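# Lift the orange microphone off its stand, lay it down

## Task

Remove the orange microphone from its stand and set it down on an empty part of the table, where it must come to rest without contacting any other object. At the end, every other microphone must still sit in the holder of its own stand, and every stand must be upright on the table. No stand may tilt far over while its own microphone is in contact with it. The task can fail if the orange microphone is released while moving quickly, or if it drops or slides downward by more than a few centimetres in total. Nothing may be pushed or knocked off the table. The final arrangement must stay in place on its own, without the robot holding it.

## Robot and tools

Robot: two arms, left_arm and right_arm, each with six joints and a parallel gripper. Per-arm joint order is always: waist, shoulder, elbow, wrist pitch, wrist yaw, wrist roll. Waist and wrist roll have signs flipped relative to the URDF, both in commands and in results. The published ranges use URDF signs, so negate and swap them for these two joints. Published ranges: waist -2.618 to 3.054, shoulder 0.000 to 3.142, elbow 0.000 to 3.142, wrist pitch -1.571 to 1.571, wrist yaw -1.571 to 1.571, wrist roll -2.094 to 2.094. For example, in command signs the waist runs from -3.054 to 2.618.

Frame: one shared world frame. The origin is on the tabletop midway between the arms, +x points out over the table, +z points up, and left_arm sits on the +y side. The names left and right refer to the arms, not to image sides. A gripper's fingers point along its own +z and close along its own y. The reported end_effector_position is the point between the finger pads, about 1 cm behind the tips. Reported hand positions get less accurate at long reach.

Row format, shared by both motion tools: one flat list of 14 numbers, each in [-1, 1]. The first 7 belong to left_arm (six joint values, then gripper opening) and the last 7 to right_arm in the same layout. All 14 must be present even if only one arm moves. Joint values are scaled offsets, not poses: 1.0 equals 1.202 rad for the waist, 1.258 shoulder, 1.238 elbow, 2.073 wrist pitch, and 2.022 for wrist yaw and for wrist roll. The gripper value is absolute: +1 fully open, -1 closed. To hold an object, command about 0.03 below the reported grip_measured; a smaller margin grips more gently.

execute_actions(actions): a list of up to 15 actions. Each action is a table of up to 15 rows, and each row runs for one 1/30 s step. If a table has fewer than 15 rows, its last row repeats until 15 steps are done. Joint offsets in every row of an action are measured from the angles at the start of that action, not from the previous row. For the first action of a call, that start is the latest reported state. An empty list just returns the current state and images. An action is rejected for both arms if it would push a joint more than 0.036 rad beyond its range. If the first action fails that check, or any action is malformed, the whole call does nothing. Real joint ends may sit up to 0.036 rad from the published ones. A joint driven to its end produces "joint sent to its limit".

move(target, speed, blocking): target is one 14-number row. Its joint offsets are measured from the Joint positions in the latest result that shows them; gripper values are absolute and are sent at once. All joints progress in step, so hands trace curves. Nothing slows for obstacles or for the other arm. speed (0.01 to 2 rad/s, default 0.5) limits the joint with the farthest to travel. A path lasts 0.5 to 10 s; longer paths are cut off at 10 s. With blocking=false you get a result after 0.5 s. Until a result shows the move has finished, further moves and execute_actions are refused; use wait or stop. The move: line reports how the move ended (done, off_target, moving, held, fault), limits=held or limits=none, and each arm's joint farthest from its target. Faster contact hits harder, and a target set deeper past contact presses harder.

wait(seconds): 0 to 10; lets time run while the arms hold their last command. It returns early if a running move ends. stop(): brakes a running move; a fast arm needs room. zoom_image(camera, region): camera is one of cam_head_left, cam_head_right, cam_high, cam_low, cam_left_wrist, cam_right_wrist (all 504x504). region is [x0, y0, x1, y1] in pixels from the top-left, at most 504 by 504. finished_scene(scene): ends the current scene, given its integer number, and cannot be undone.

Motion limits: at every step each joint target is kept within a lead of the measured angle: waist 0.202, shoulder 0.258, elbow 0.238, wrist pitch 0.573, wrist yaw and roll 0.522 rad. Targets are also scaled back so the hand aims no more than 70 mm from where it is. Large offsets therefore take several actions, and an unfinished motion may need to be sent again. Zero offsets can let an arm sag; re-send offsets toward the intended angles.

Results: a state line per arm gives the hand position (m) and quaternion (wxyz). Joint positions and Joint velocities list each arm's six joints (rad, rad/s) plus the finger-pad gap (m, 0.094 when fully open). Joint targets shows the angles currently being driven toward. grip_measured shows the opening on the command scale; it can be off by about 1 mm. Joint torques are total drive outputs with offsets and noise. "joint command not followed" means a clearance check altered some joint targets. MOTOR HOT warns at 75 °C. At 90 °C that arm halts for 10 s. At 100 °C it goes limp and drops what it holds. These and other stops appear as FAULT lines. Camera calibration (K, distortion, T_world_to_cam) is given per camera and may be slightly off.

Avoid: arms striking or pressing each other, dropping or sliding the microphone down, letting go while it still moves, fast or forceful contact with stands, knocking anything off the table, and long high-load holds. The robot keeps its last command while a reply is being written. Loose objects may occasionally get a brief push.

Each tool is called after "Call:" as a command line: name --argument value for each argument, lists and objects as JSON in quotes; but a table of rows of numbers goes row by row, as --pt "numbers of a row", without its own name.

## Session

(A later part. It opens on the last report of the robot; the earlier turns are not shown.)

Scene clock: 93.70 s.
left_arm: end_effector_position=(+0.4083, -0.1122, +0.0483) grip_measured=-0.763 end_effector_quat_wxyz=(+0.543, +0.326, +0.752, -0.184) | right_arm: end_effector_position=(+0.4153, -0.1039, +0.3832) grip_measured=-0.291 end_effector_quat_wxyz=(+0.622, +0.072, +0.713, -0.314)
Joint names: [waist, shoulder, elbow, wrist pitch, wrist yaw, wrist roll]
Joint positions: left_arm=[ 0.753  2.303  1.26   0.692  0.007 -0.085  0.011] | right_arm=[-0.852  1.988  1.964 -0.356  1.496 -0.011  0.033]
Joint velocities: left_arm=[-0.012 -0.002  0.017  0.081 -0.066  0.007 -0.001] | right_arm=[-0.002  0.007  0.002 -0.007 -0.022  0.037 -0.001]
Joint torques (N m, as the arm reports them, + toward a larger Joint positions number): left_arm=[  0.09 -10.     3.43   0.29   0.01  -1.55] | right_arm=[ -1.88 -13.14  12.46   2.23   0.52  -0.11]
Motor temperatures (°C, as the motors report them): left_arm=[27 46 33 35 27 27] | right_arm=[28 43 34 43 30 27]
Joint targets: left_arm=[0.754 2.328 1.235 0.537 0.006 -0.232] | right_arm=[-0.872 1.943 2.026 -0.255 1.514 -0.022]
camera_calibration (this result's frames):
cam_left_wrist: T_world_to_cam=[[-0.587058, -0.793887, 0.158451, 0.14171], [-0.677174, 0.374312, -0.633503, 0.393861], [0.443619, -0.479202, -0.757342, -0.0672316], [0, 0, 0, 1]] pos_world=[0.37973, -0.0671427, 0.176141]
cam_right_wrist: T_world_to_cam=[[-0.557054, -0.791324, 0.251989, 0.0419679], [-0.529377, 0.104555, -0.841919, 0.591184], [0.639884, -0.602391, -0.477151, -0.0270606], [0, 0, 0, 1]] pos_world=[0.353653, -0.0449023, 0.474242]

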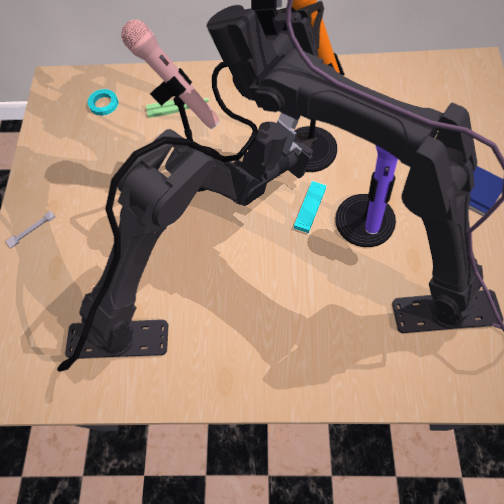

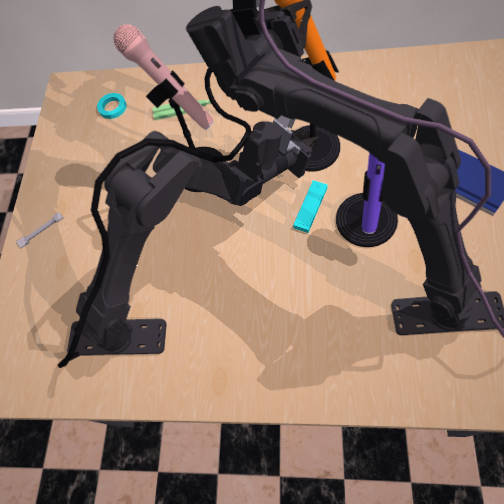

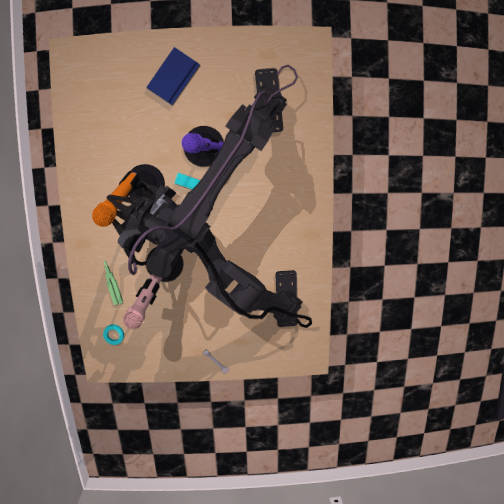

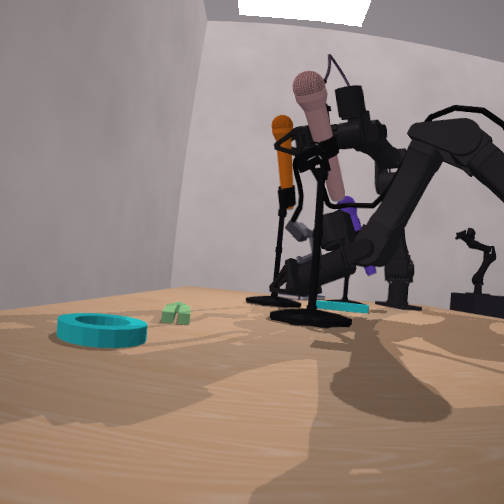

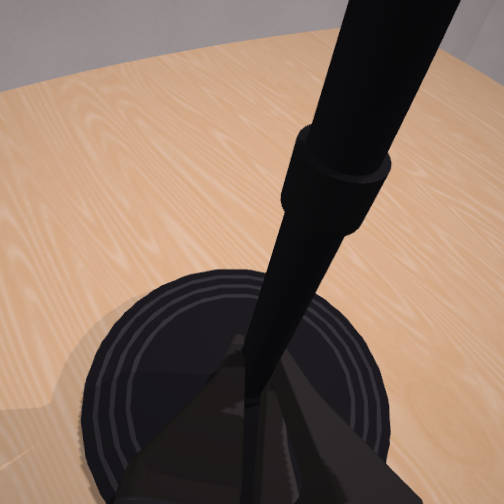

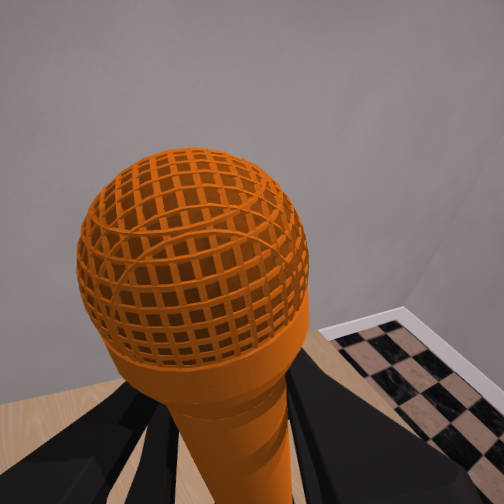

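Working; reduce roll bias and continue.

Call:
execute_actions --actions '[[[0,0.02,-0.02,-0.075,0,-0.02,-0.9,-0.015,-0.015,0.1,0.015,0.012,0,-0.4]],[[0,0.02,-0.02,-0.075,0,-0.02,-0.9,-0.015,-0.015,0.1,0.015,0.012,0,-0.4]],[[0,0.02,-0.02,-0.075,0,-0.01,-0.9,-0.015,-0.015,0.1,0.015,0.012,0,-0.4]],[[0,0.02,-0.02,-0.075,0,0,-0.9,-0.01,-0.015,0.09,0.0,0.012,0,-0.4]]]'

Scene clock: 98.47 s.
left_arm: end_effector_position=(+0.4087, -0.1116, +0.0482) grip_measured=-0.763 end_effector_quat_wxyz=(+0.535, +0.295, +0.765, -0.206) | right_arm: end_effector_position=(+0.4169, -0.0971, +0.4265) grip_measured=-0.291 end_effector_quat_wxyz=(+0.640, +0.100, +0.709, -0.279)
Joint names: [waist, shoulder, elbow, wrist pitch, wrist yaw, wrist roll]
Joint positions: left_arm=[ 0.752  2.303  1.26   0.692  0.007 -0.003  0.011] | right_arm=[-0.858  2.052  2.212 -0.453  1.485 -0.02   0.033]
Joint velocities: left_arm=[ 0.012  0.002  0.007 -0.022  0.022  0.037  0.002] | right_arm=[-0.002 -0.007 -0.007 -0.037 -0.037 -0.022 -0.   ]
Joint torques (N m, as the arm reports them, + toward a larger Joint positions number): left_arm=[  0.02 -10.     3.43   0.3    0.03  -0.19] | right_arm=[ -1.15 -12.47  11.6    1.57   0.56   0.07]
Motor temperatures (°C, as the motors report them): left_arm=[27 46 32 34 27 27] | right_arm=[28 46 36 44 30 27]
Joint targets: left_arm=[0.752 2.328 1.235 0.537 0.007 -0.021] | right_arm=[-0.870 2.019 2.268 -0.421 1.513 -0.012]
camera_calibration (this result's frames):
cam_left_wrist: T_world_to_cam=[[-0.553494, -0.799473, 0.233423, 0.124452], [-0.71986, 0.318274, -0.61685, 0.404289], [0.418862, -0.509455, -0.751672, -0.060766], [0, 0, 0, 1]] pos_world=[0.385367, -0.0601357, 0.174659]
cam_right_wrist: T_world_to_cam=[[-0.555569, -0.816415, 0.15751, 0.074555], [-0.485613, 0.164831, -0.858493, 0.622413], [0.674924, -0.553441, -0.488037, -0.00856113], [0, 0, 0, 1]] pos_world=[0.349451, -0.046463, 0.518416]

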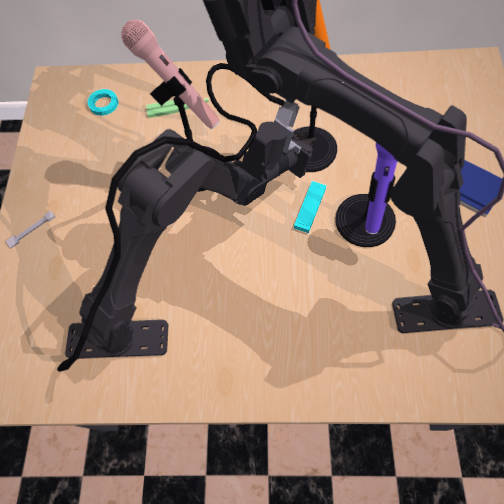

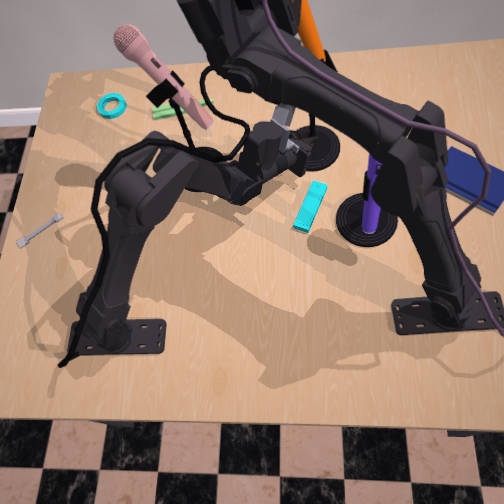

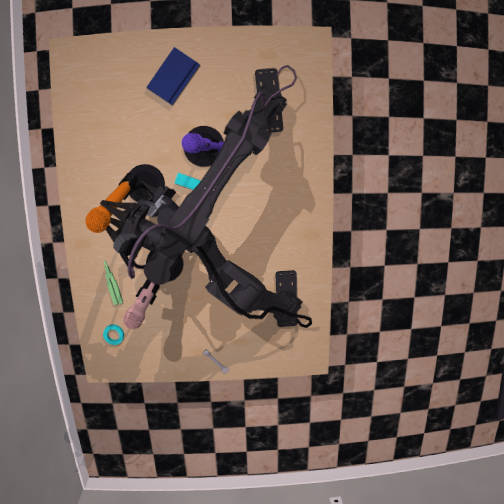

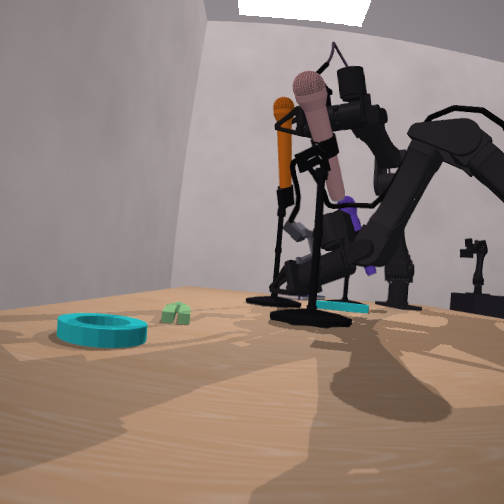

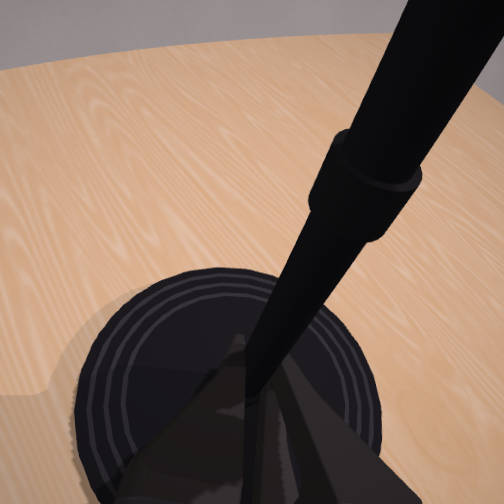

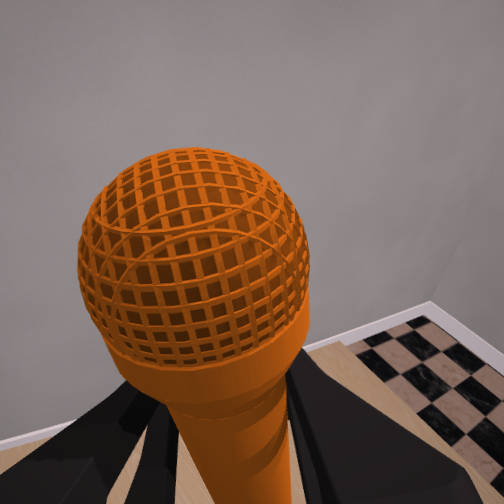

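Call:
execute_actions --actions '[[[0,0.02,-0.02,-0.075,0,0,-0.9,-0.01,-0.015,0.09,0,0.012,0,-0.4]],[[0,0,0,0,0,0,-0.9,-0.01,-0.015,0.09,0,0.012,0,-0.4]],[[0,0,0,0,0,0,-0.9,-0.01,-0.015,0.09,0,0.012,0,-0.4]]]'

Scene clock: 110.37 s.
left_arm: end_effector_position=(+0.4095, -0.1123, +0.0511) grip_measured=-0.763 end_effector_quat_wxyz=(+0.538, +0.290, +0.763, -0.210) | right_arm: end_effector_position=(+0.3879, -0.1248, +0.5127) grip_measured=-0.291 end_effector_quat_wxyz=(+0.679, +0.196, +0.680, -0.195)
Joint names: [waist, shoulder, elbow, wrist pitch, wrist yaw, wrist roll]
Joint positions: left_arm=[0.752 2.302 1.26  0.702 0.007 0.006 0.011] | right_arm=[-0.876  2.038  2.485 -0.469  1.517 -0.023  0.033]
Joint velocities: left_arm=[ 0.022  0.012 -0.012  0.066  0.007  0.007 -0.   ] | right_arm=[ 0.012  0.017 -0.012  0.051  0.081  0.051 -0.001]
Joint torques (N m, as the arm reports them, + toward a larger Joint positions number): left_arm=[  0.02 -12.12   5.46   1.82   0.03  -0.01] | right_arm=[ -0.54 -10.03   7.65   1.28   0.14  -0.01]
Motor temperatures (°C, as the motors report them): left_arm=[27 45 32 33 27 27] | right_arm=[28 50 37 43 30 27]
Joint targets: left_arm=[0.752 2.302 1.260 0.702 0.007 0.005] | right_arm=[-0.881 2.025 2.505 -0.465 1.527 -0.023]
camera_calibration (this result's frames):
cam_left_wrist: T_world_to_cam=[[-0.55161, -0.797911, 0.243032, 0.122565], [-0.719292, 0.307522, -0.622936, 0.405705], [0.422309, -0.518429, -0.743563, -0.0620483], [0, 0, 0, 1]] pos_world=[0.385632, -0.0591347, 0.176804]
cam_right_wrist: T_world_to_cam=[[-0.570885, -0.813055, -0.114157, 0.16786], [-0.339983, 0.360663, -0.868524, 0.659949], [0.74733, -0.457016, -0.482322, 0.0187829], [0, 0, 0, 1]] pos_world=[0.306163, -0.0929559, 0.601403]

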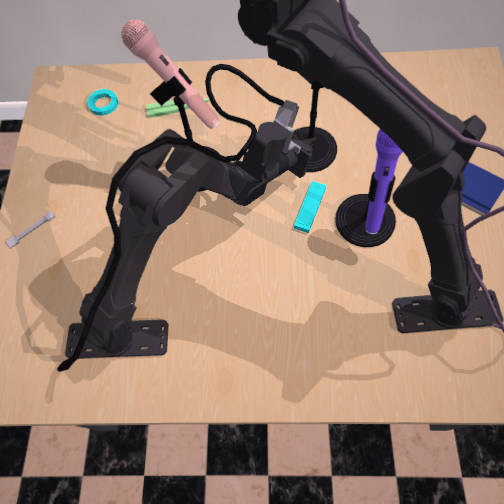

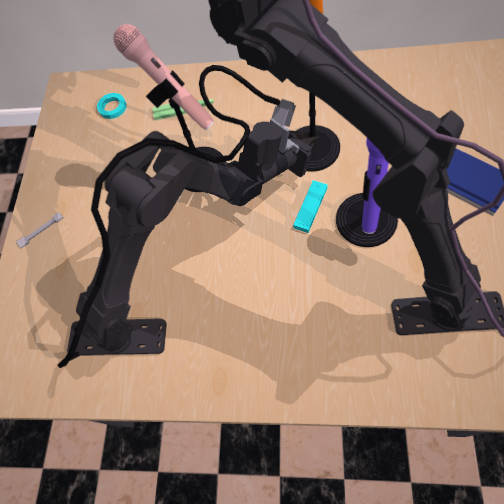

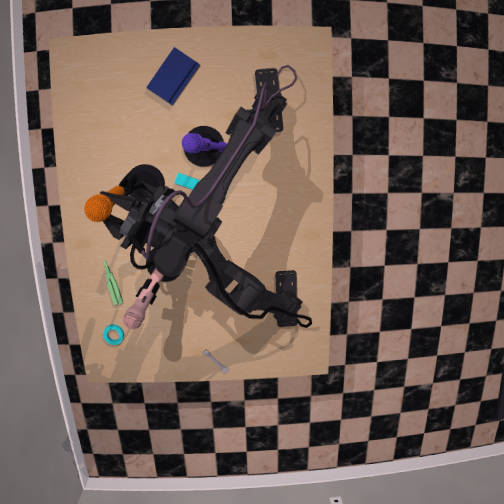

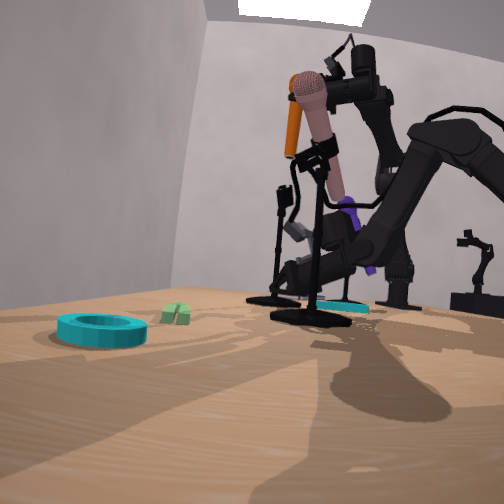

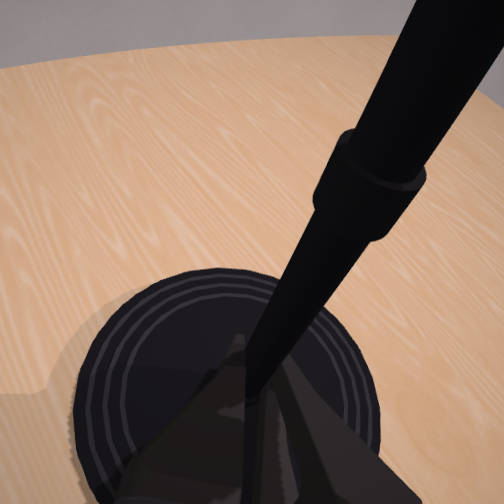

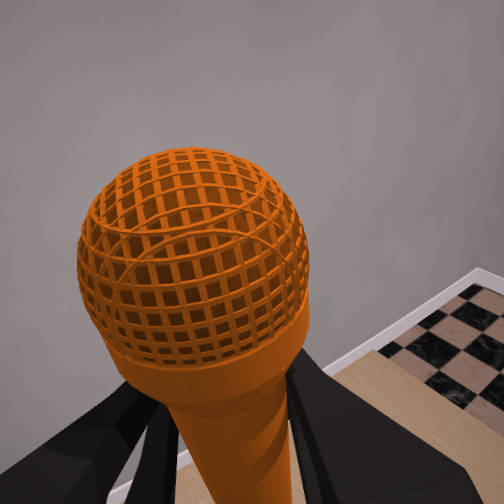

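Call:
execute_actions --actions '[[[0,0,0,0,0,0,0.3,0,-0.01,0.015,0,0,0,-0.4]]]'

Call:
move --target '[0,-0.32,-0.3,0,0,0,0.3,-0.1,-0.3,-0.2,0,0,0,-0.4]'

Call:
move --target '[-0.3,-1,-0.6,-0.4,0,0,0.3,-0.25,0,-0.2,0,-0.75,0.01,-0.4]' --speed 0.7

Scene clock: 116.23 s.
left_arm: end_effector_position=(+0.4095, -0.1123, +0.0511) grip_measured=+0.297 end_effector_quat_wxyz=(+0.538, +0.290, +0.763, -0.210) | right_arm: end_effector_position=(+0.3878, -0.1249, +0.5127) grip_measured=-0.291 end_effector_quat_wxyz=(+0.679, +0.196, +0.680, -0.196)
Joint names: [waist, shoulder, elbow, wrist pitch, wrist yaw, wrist roll]
Joint positions: left_arm=[0.752 2.302 1.26  0.702 0.007 0.006 0.061] | right_arm=[-0.876  2.038  2.485 -0.469  1.518 -0.023  0.033]
Joint velocities: left_arm=[ 0.012  0.022  0.022 -0.007 -0.007  0.007  0.001] | right_arm=[ 0.017  0.017  0.002 -0.037 -0.022  0.037 -0.   ]
Joint torques (N m, as the arm reports them, + toward a larger Joint positions number): left_arm=[  0.03 -12.17   5.5    1.79   0.03   0.01] | right_arm=[ -0.07 -10.01   7.61   1.24   0.05  -0.01]
Motor temperatures (°C, as the motors report them): left_arm=[27 47 32 34 27 27] | right_arm=[28 49 35 42 30 27]
Joint targets: left_arm=[0.752 2.302 1.260 0.702 0.007 0.006] | right_arm=[-0.876 2.025 2.504 -0.469 1.517 -0.023]
camera_calibration (this result's frames):
cam_left_wrist: T_world_to_cam=[[-0.55161, -0.797911, 0.243032, 0.122565], [-0.719292, 0.307522, -0.622936, 0.405705], [0.422309, -0.518429, -0.743563, -0.0620483], [0, 0, 0, 1]] pos_world=[0.385632, -0.0591347, 0.176804]
cam_right_wrist: T_world_to_cam=[[-0.571194, -0.812838, -0.114157, 0.16794], [-0.339839, 0.360788, -0.868528, 0.659921], [0.747159, -0.457303, -0.482314, 0.0188111], [0, 0, 0, 1]] pos_world=[0.306138, -0.0929818, 0.601404]

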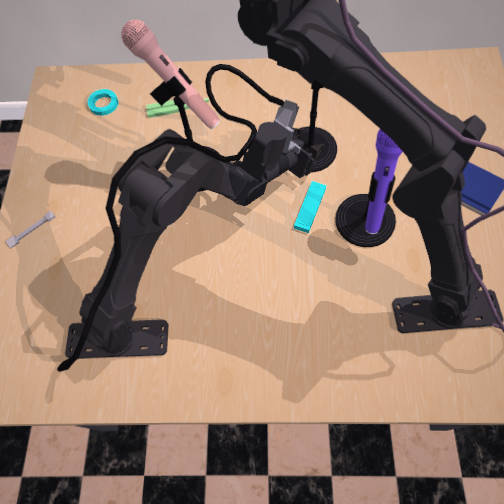

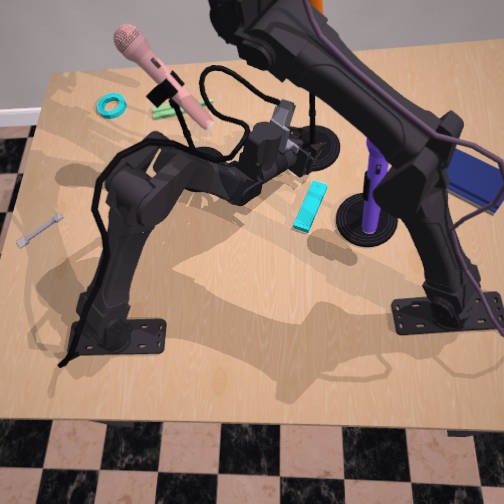

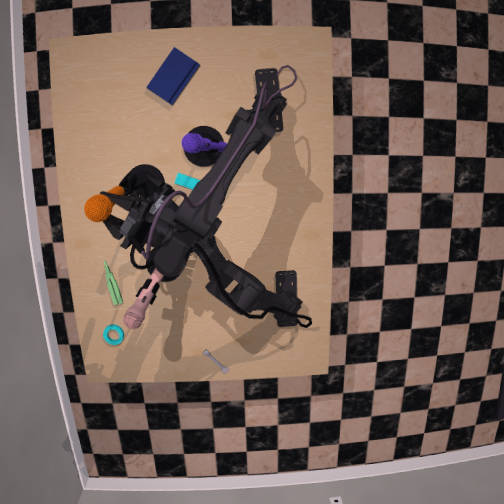

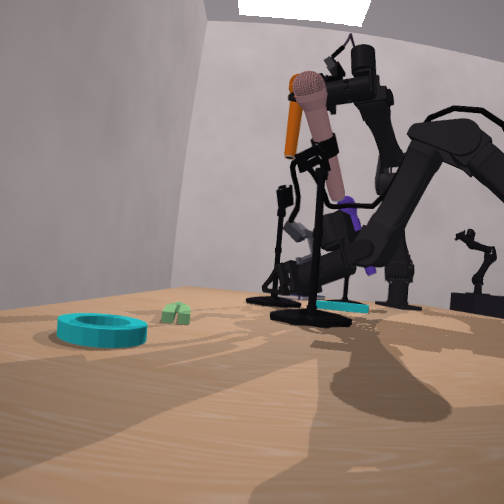

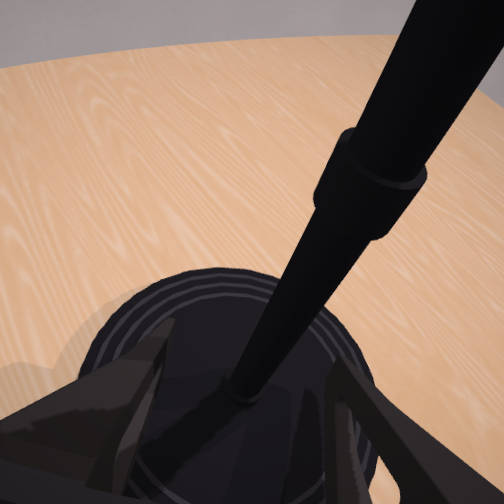

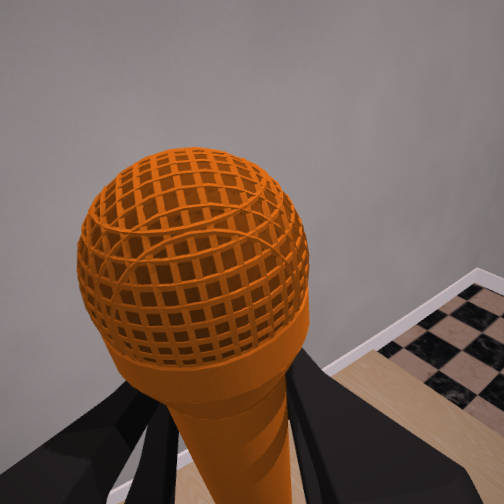

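Scene clock: 117.70 s.
left_arm: end_effector_position=(+0.3491, -0.0585, +0.1106) grip_measured=+0.297 end_effector_quat_wxyz=(+0.545, +0.288, +0.758, -0.212) | right_arm: end_effector_position=(+0.3042, -0.1821, +0.5719) grip_measured=-0.291 end_effector_quat_wxyz=(+0.700, +0.198, +0.677, -0.115)
Joint names: [waist, shoulder, elbow, wrist pitch, wrist yaw, wrist roll]
Joint positions: left_arm=[0.752 1.92  0.899 0.699 0.007 0.006 0.061] | right_arm=[-0.99   1.674  2.245 -0.471  1.518 -0.023  0.033]
Joint velocities: left_arm=[-0.002 -0.002 -0.007  0.037 -0.022 -0.022  0.001] | right_arm=[ 0.002 -0.002  0.012 -0.007  0.022  0.037 -0.001]
Joint torques (N m, as the arm reports them, + toward a larger Joint positions number): left_arm=[  0.02 -10.91   4.75   1.84   0.03   0.  ] | right_arm=[-0.61 -6.72  4.92  1.2  -0.04 -0.01]
Motor temperatures (°C, as the motors report them): left_arm=[27 47 32 34 27 27] | right_arm=[28 49 35 42 30 27]
Joint targets: left_arm=[0.752 1.899 0.889 0.702 0.007 0.006] | right_arm=[-0.996 1.660 2.238 -0.469 1.518 -0.023]
move: done; limits=none; left_arm: farthest joint: the shoulder, 0.020 radians from its target (0.402 radians at the start); right_arm: farthest joint: the shoulder, 0.014 radians from its target (0.377 radians at the start)
camera_calibration (this result's frames):
cam_left_wrist: T_world_to_cam=[[-0.554878, -0.795, 0.245124, 0.118794], [-0.710864, 0.300014, -0.636132, 0.3809], [0.432184, -0.527225, -0.731608, 0.0302564], [0, 0, 0, 1]] pos_world=[0.323607, -0.00388237, 0.235319]
cam_right_wrist: T_world_to_cam=[[-0.465167, -0.853861, -0.233539, 0.108988], [-0.328468, 0.411474, -0.850175, 0.698889], [0.822027, -0.318764, -0.47187, 0.0802132], [0, 0, 0, 1]] pos_world=[0.214323, -0.168945, 0.657481]

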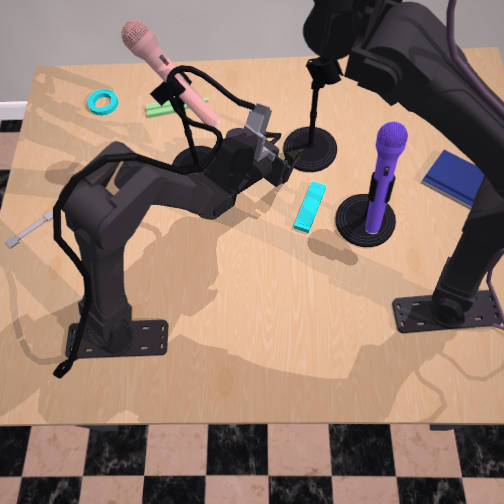

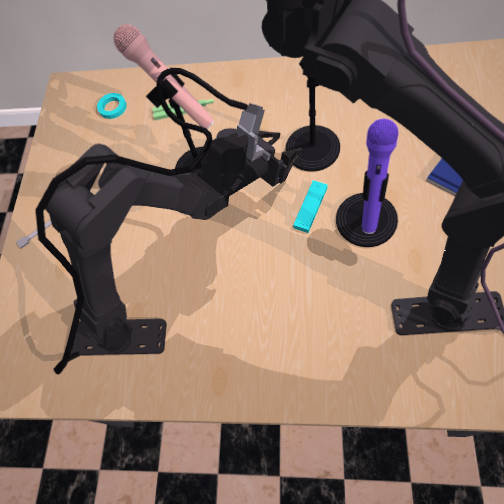

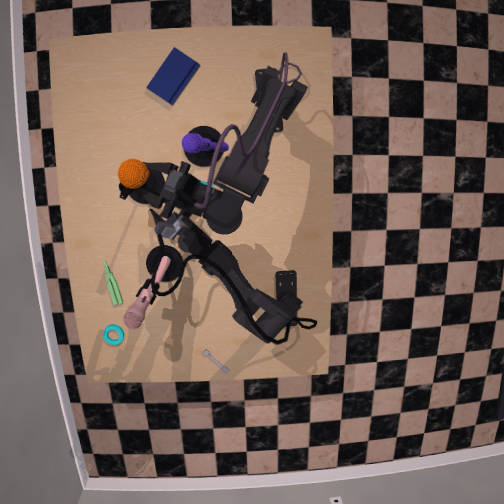

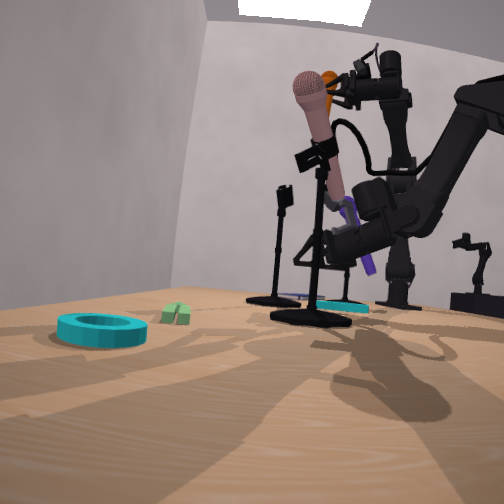

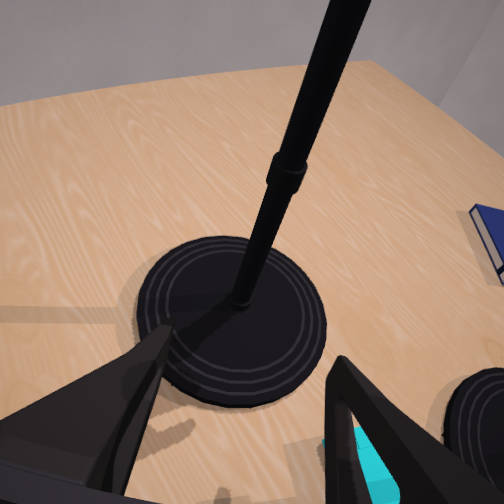

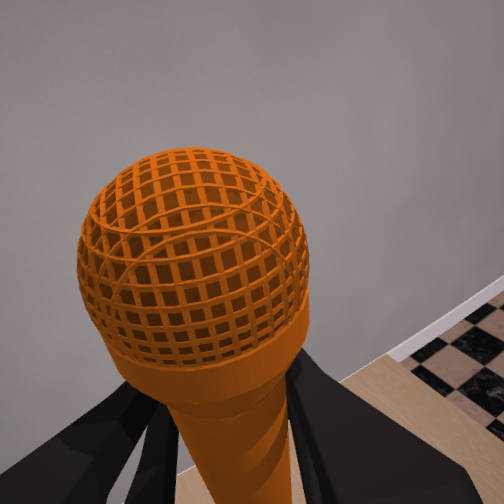

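Scene clock: 120.70 s.
left_arm: end_effector_position=(+0.1952, +0.1968, +0.0655) grip_measured=+0.297 end_effector_quat_wxyz=(+0.438, +0.166, +0.879, -0.088) | right_arm: end_effector_position=(+0.1075, +0.1343, +0.4738) grip_measured=-0.291 end_effector_quat_wxyz=(+0.500, -0.478, +0.597, +0.407)
Joint names: [waist, shoulder, elbow, wrist pitch, wrist yaw, wrist roll]
Joint positions: left_arm=[ 0.4    0.682  0.16  -0.121  0.007  0.006  0.061] | right_arm=[-1.287  1.674  1.997 -0.493  0.01  -0.009  0.033]
Joint velocities: left_arm=[-0.017  0.007  0.002  0.007 -0.007  0.022 -0.   ] | right_arm=[ 0.002 -0.007 -0.017 -0.051  0.051  0.037  0.001]
Joint torques (N m, as the arm reports them, + toward a larger Joint positions number): left_arm=[-0.7  -1.58  6.47  1.54  0.03  0.  ] | right_arm=[-0.34 -7.02  7.21  2.07 -0.12  0.05]
Motor temperatures (°C, as the motors report them): left_arm=[27 45 32 34 27 27] | right_arm=[28 47 34 43 30 27]
Joint targets: left_arm=[0.391 0.662 0.156 -0.130 0.007 0.006] | right_arm=[-1.290 1.674 1.997 -0.471 0.001 -0.003]
move: off_target (right_arm); limits=none; left_arm: farthest joint: the shoulder, 0.020 radians from its target (1.258 radians at the start); right_arm: farthest joint: the wrist pitch, 0.022 radians from its target (0.000 radians at the start)
camera_calibration (this result's frames):
cam_left_wrist: T_world_to_cam=[[-0.180276, -0.963843, 0.196232, 0.210702], [-0.92316, 0.096931, -0.371995, 0.230252], [0.339524, -0.248215, -0.907256, 0.173072], [0, 0, 0, 1]] pos_world=[0.191782, 0.223724, 0.201327]
cam_right_wrist: T_world_to_cam=[[0.954138, -0.278379, -0.110119, -0.0235876], [-0.257798, -0.577048, -0.774956, 0.510224], [0.152187, 0.767803, -0.622348, 0.293856], [0, 0, 0, 1]] pos_world=[0.109319, 0.0622334, 0.575684]

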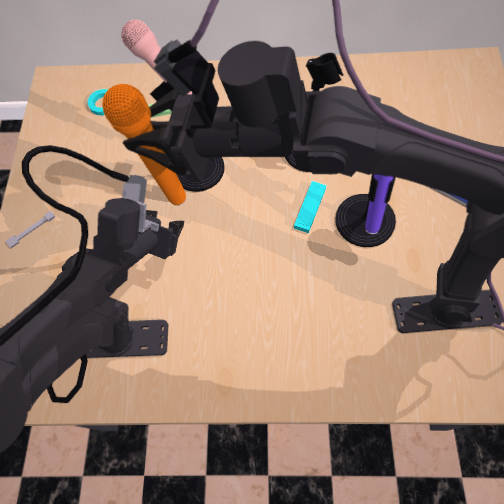

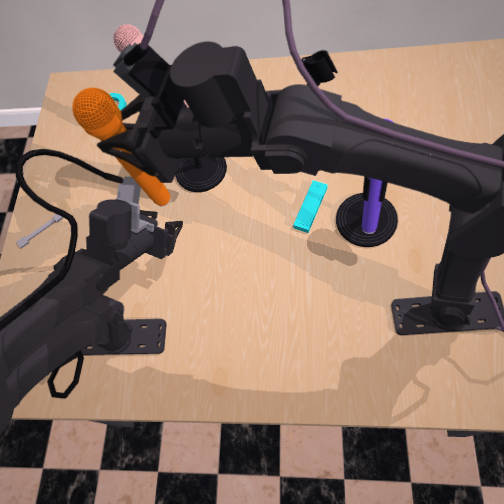

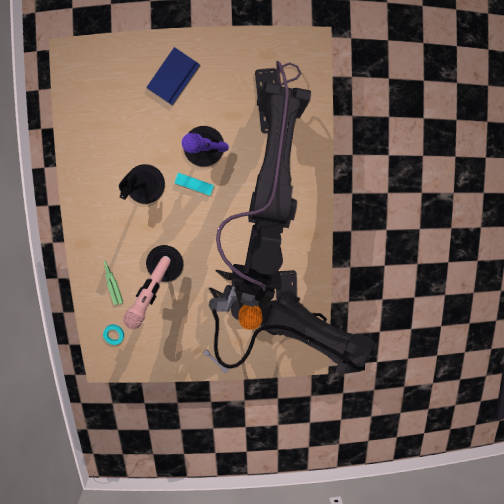

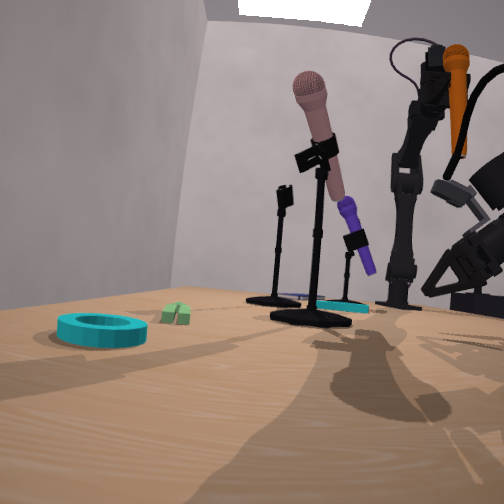

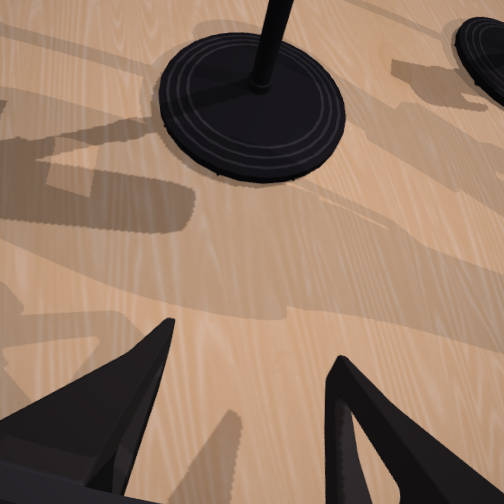

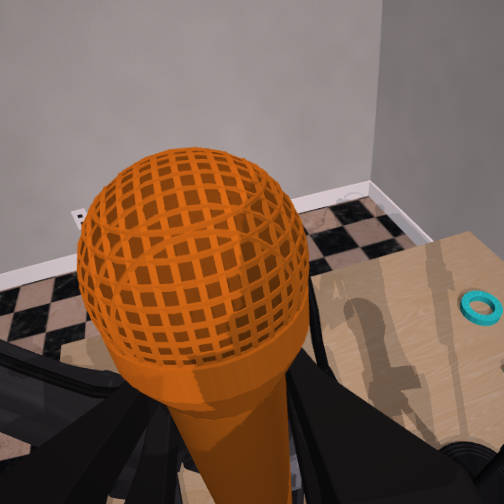

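Go to s1.96, e1.5, wp−1.02; swing left away.

Call:
move --target '[-0.8,0,0.05,0.1,0,0,0.3,0,0,-0.1,-0.4,0,0,-0.4]' --speed 0.7

Call:
move --target '[0,0,0,0,0,0,0.3,0,0.22,-0.3,0.145,0,0,-0.4]' --speed 0.3

Scene clock: 125.40 s.
left_arm: end_effector_position=(+0.1980, +0.4471, +0.1229) grip_measured=+0.297 end_effector_quat_wxyz=(+0.525, -0.238, +0.803, +0.150) | right_arm: end_effector_position=(+0.0830, +0.0158, +0.2660) grip_measured=-0.291 end_effector_quat_wxyz=(+0.178, -0.611, +0.759, +0.140)
Joint names: [waist, shoulder, elbow, wrist pitch, wrist yaw, wrist roll]
Joint positions: left_arm=[-0.553  0.682  0.195  0.072  0.009  0.006  0.061] | right_arm=[-1.287  1.674  1.876 -1.317  0.01  -0.009  0.033]
Joint velocities: left_arm=[-0.002 -0.007  0.012  0.037  0.007  0.037 -0.   ] | right_arm=[ 0.002  0.012 -0.017 -0.007 -0.007 -0.007 -0.   ]
Joint torques (N m, as the arm reports them, + toward a larger Joint positions number): left_arm=[-0.67 -0.02  9.15  1.92  0.01  0.  ] | right_arm=[-0.07 -6.62  6.44  0.98  0.02 -0.01]
Motor temperatures (°C, as the motors report them): left_arm=[27 43 33 35 27 27] | right_arm=[28 46 34 43 30 27]
Joint targets: left_arm=[-0.562 0.682 0.221 0.086 0.007 0.006] | right_arm=[-1.287 1.674 1.873 -1.322 0.010 -0.009]
move: off_target (left_arm); limits=none; left_arm: farthest joint: the elbow, 0.027 radians from its target (0.062 radians at the start); right_arm: farthest joint: the wrist pitch, 0.006 radians from its target (0.830 radians at the start)
camera_calibration (this result's frames):
cam_left_wrist: T_world_to_cam=[[0.638794, -0.732959, 0.233911, 0.171191], [-0.524389, -0.637247, -0.564741, 0.502998], [0.562991, 0.238093, -0.791424, 0.0104071], [0, 0, 0, 1]] pos_world=[0.148552, 0.443532, 0.252257]
cam_right_wrist: T_world_to_cam=[[0.942897, -0.333084, 0.000175726, -0.0836548], [-0.332735, -0.941885, 0.0462619, 0.0680195], [-0.0152436, -0.0436787, -0.998929, 0.386147], [0, 0, 0, 1]] pos_world=[0.107397, 0.0530689, 0.382601]

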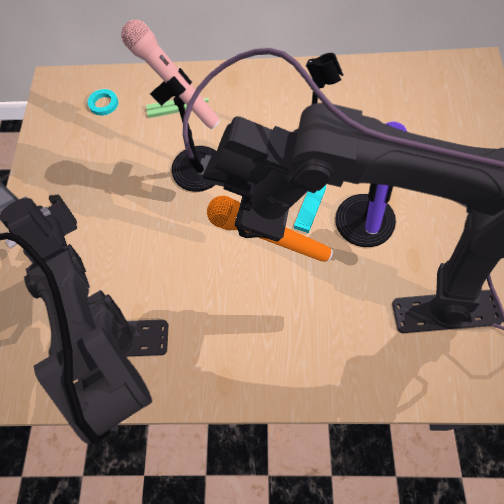

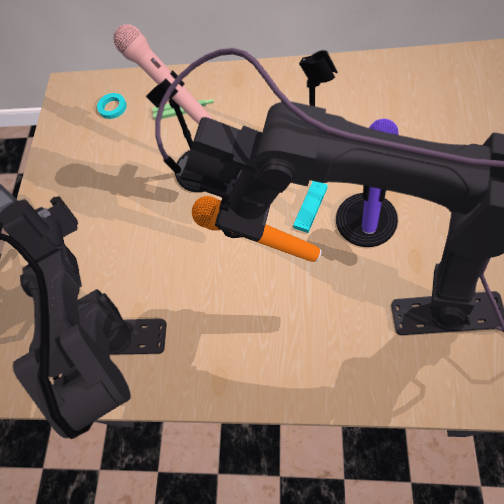

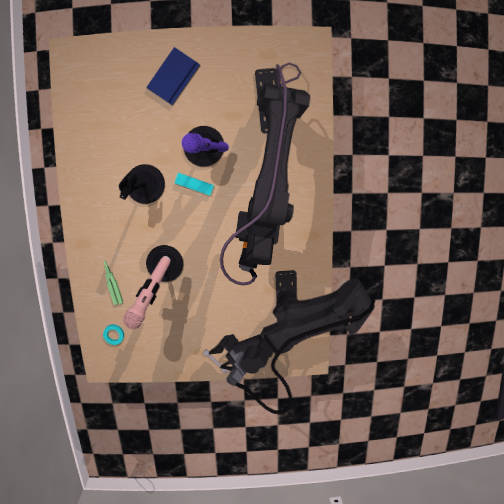

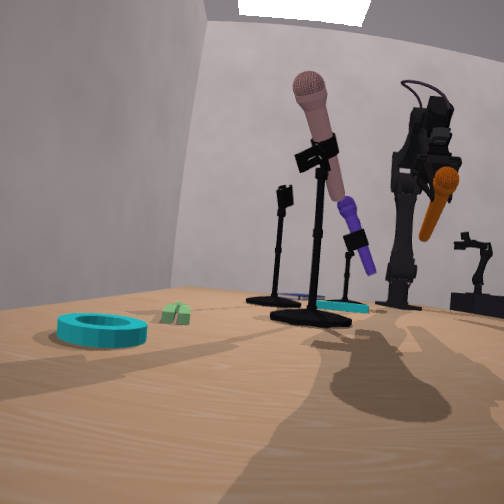

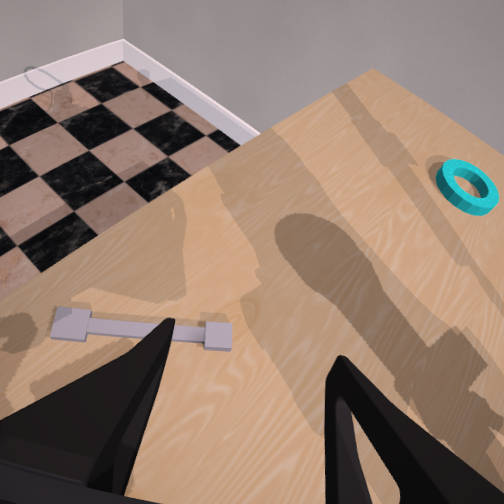

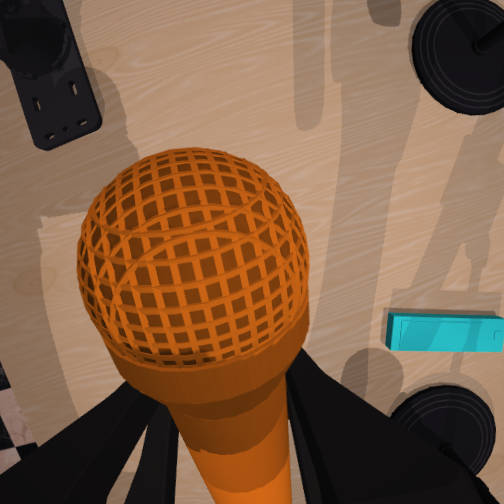

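Scene clock: 127.30 s.
left_arm: end_effector_position=(+0.1980, +0.4471, +0.1229) grip_measured=+0.297 end_effector_quat_wxyz=(+0.525, -0.238, +0.803, +0.150) | right_arm: end_effector_position=(+0.0840, +0.0207, +0.0631) grip_measured=-0.291 end_effector_quat_wxyz=(+0.040, -0.627, +0.777, +0.027)
Joint names: [waist, shoulder, elbow, wrist pitch, wrist yaw, wrist roll]
Joint positions: left_arm=[-0.553  0.682  0.195  0.072  0.009  0.006  0.061] | right_arm=[-1.287  1.956  1.505 -1.024  0.01  -0.009  0.033]
Joint velocities: left_arm=[ 0.017 -0.012 -0.007  0.037  0.037  0.007  0.001] | right_arm=[-0.007 -0.002 -0.012  0.007 -0.066  0.037 -0.001]
Joint torques (N m, as the arm reports them, + toward a larger Joint positions number): left_arm=[ 0.03 -0.04  6.93  1.79  0.03  0.  ] | right_arm=[-0.05 -9.24  6.57  0.5   0.01 -0.01]
Motor temperatures (°C, as the motors report them): left_arm=[27 42 33 35 27 27] | right_arm=[28 45 34 43 30 27]
Joint targets: left_arm=[-0.553 0.682 0.195 0.072 0.009 0.006] | right_arm=[-1.287 1.951 1.505 -1.016 0.010 -0.009]
move: done; limits=none; left_arm: farthest joint: the waist, 0.000 radians from its target (0.000 radians at the start); right_arm: farthest joint: the wrist pitch, 0.007 radians from its target (0.300 radians at the start)
camera_calibration (this result's frames):
cam_left_wrist: T_world_to_cam=[[0.638794, -0.732959, 0.233911, 0.171191], [-0.524389, -0.637247, -0.564741, 0.502998], [0.562991, 0.238093, -0.791424, 0.0104071], [0, 0, 0, 1]] pos_world=[0.148552, 0.443532, 0.252257]
cam_right_wrist: T_world_to_cam=[[0.94467, -0.324474, 0.0481163, -0.0862994], [-0.316645, -0.863744, 0.392022, 0.0575071], [-0.0856408, -0.385568, -0.918696, 0.191603], [0, 0, 0, 1]] pos_world=[0.116143, 0.0955454, 0.157633]

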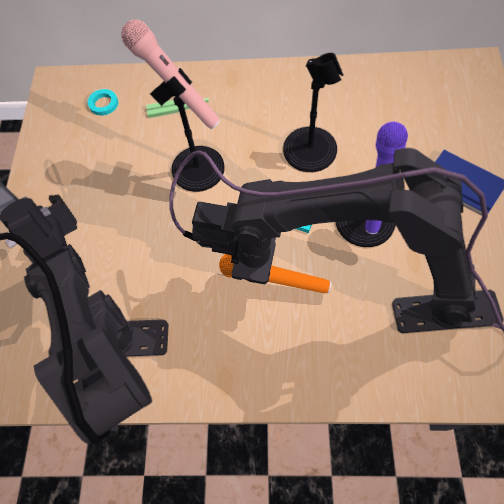

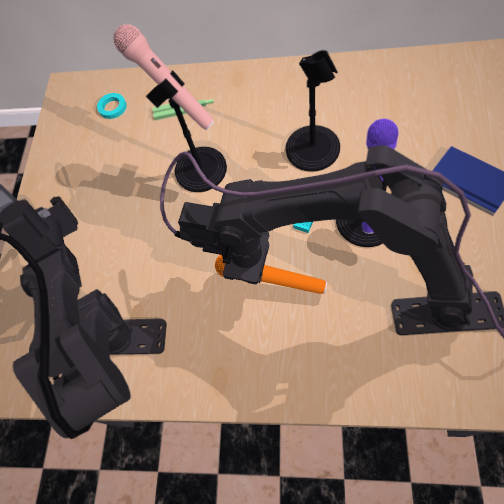

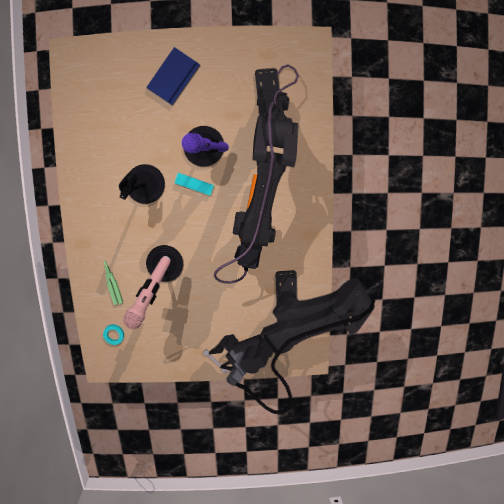

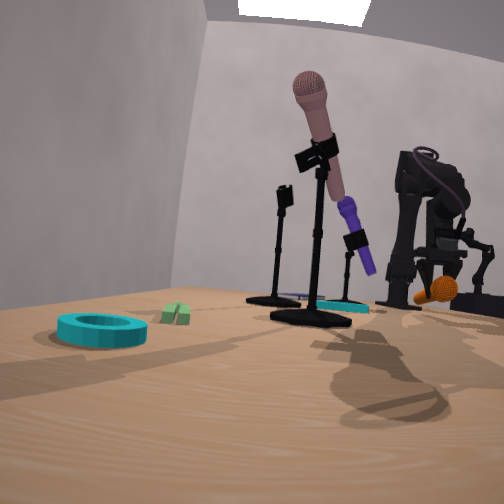

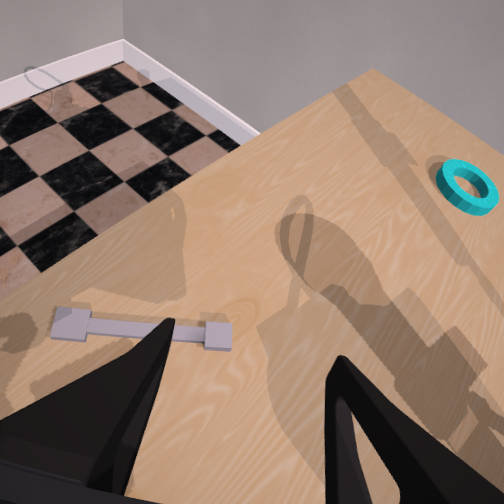

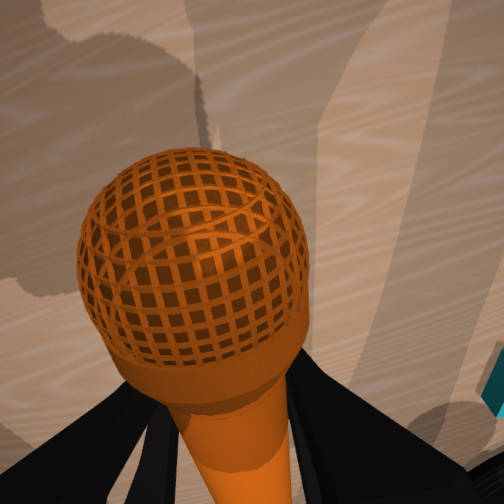

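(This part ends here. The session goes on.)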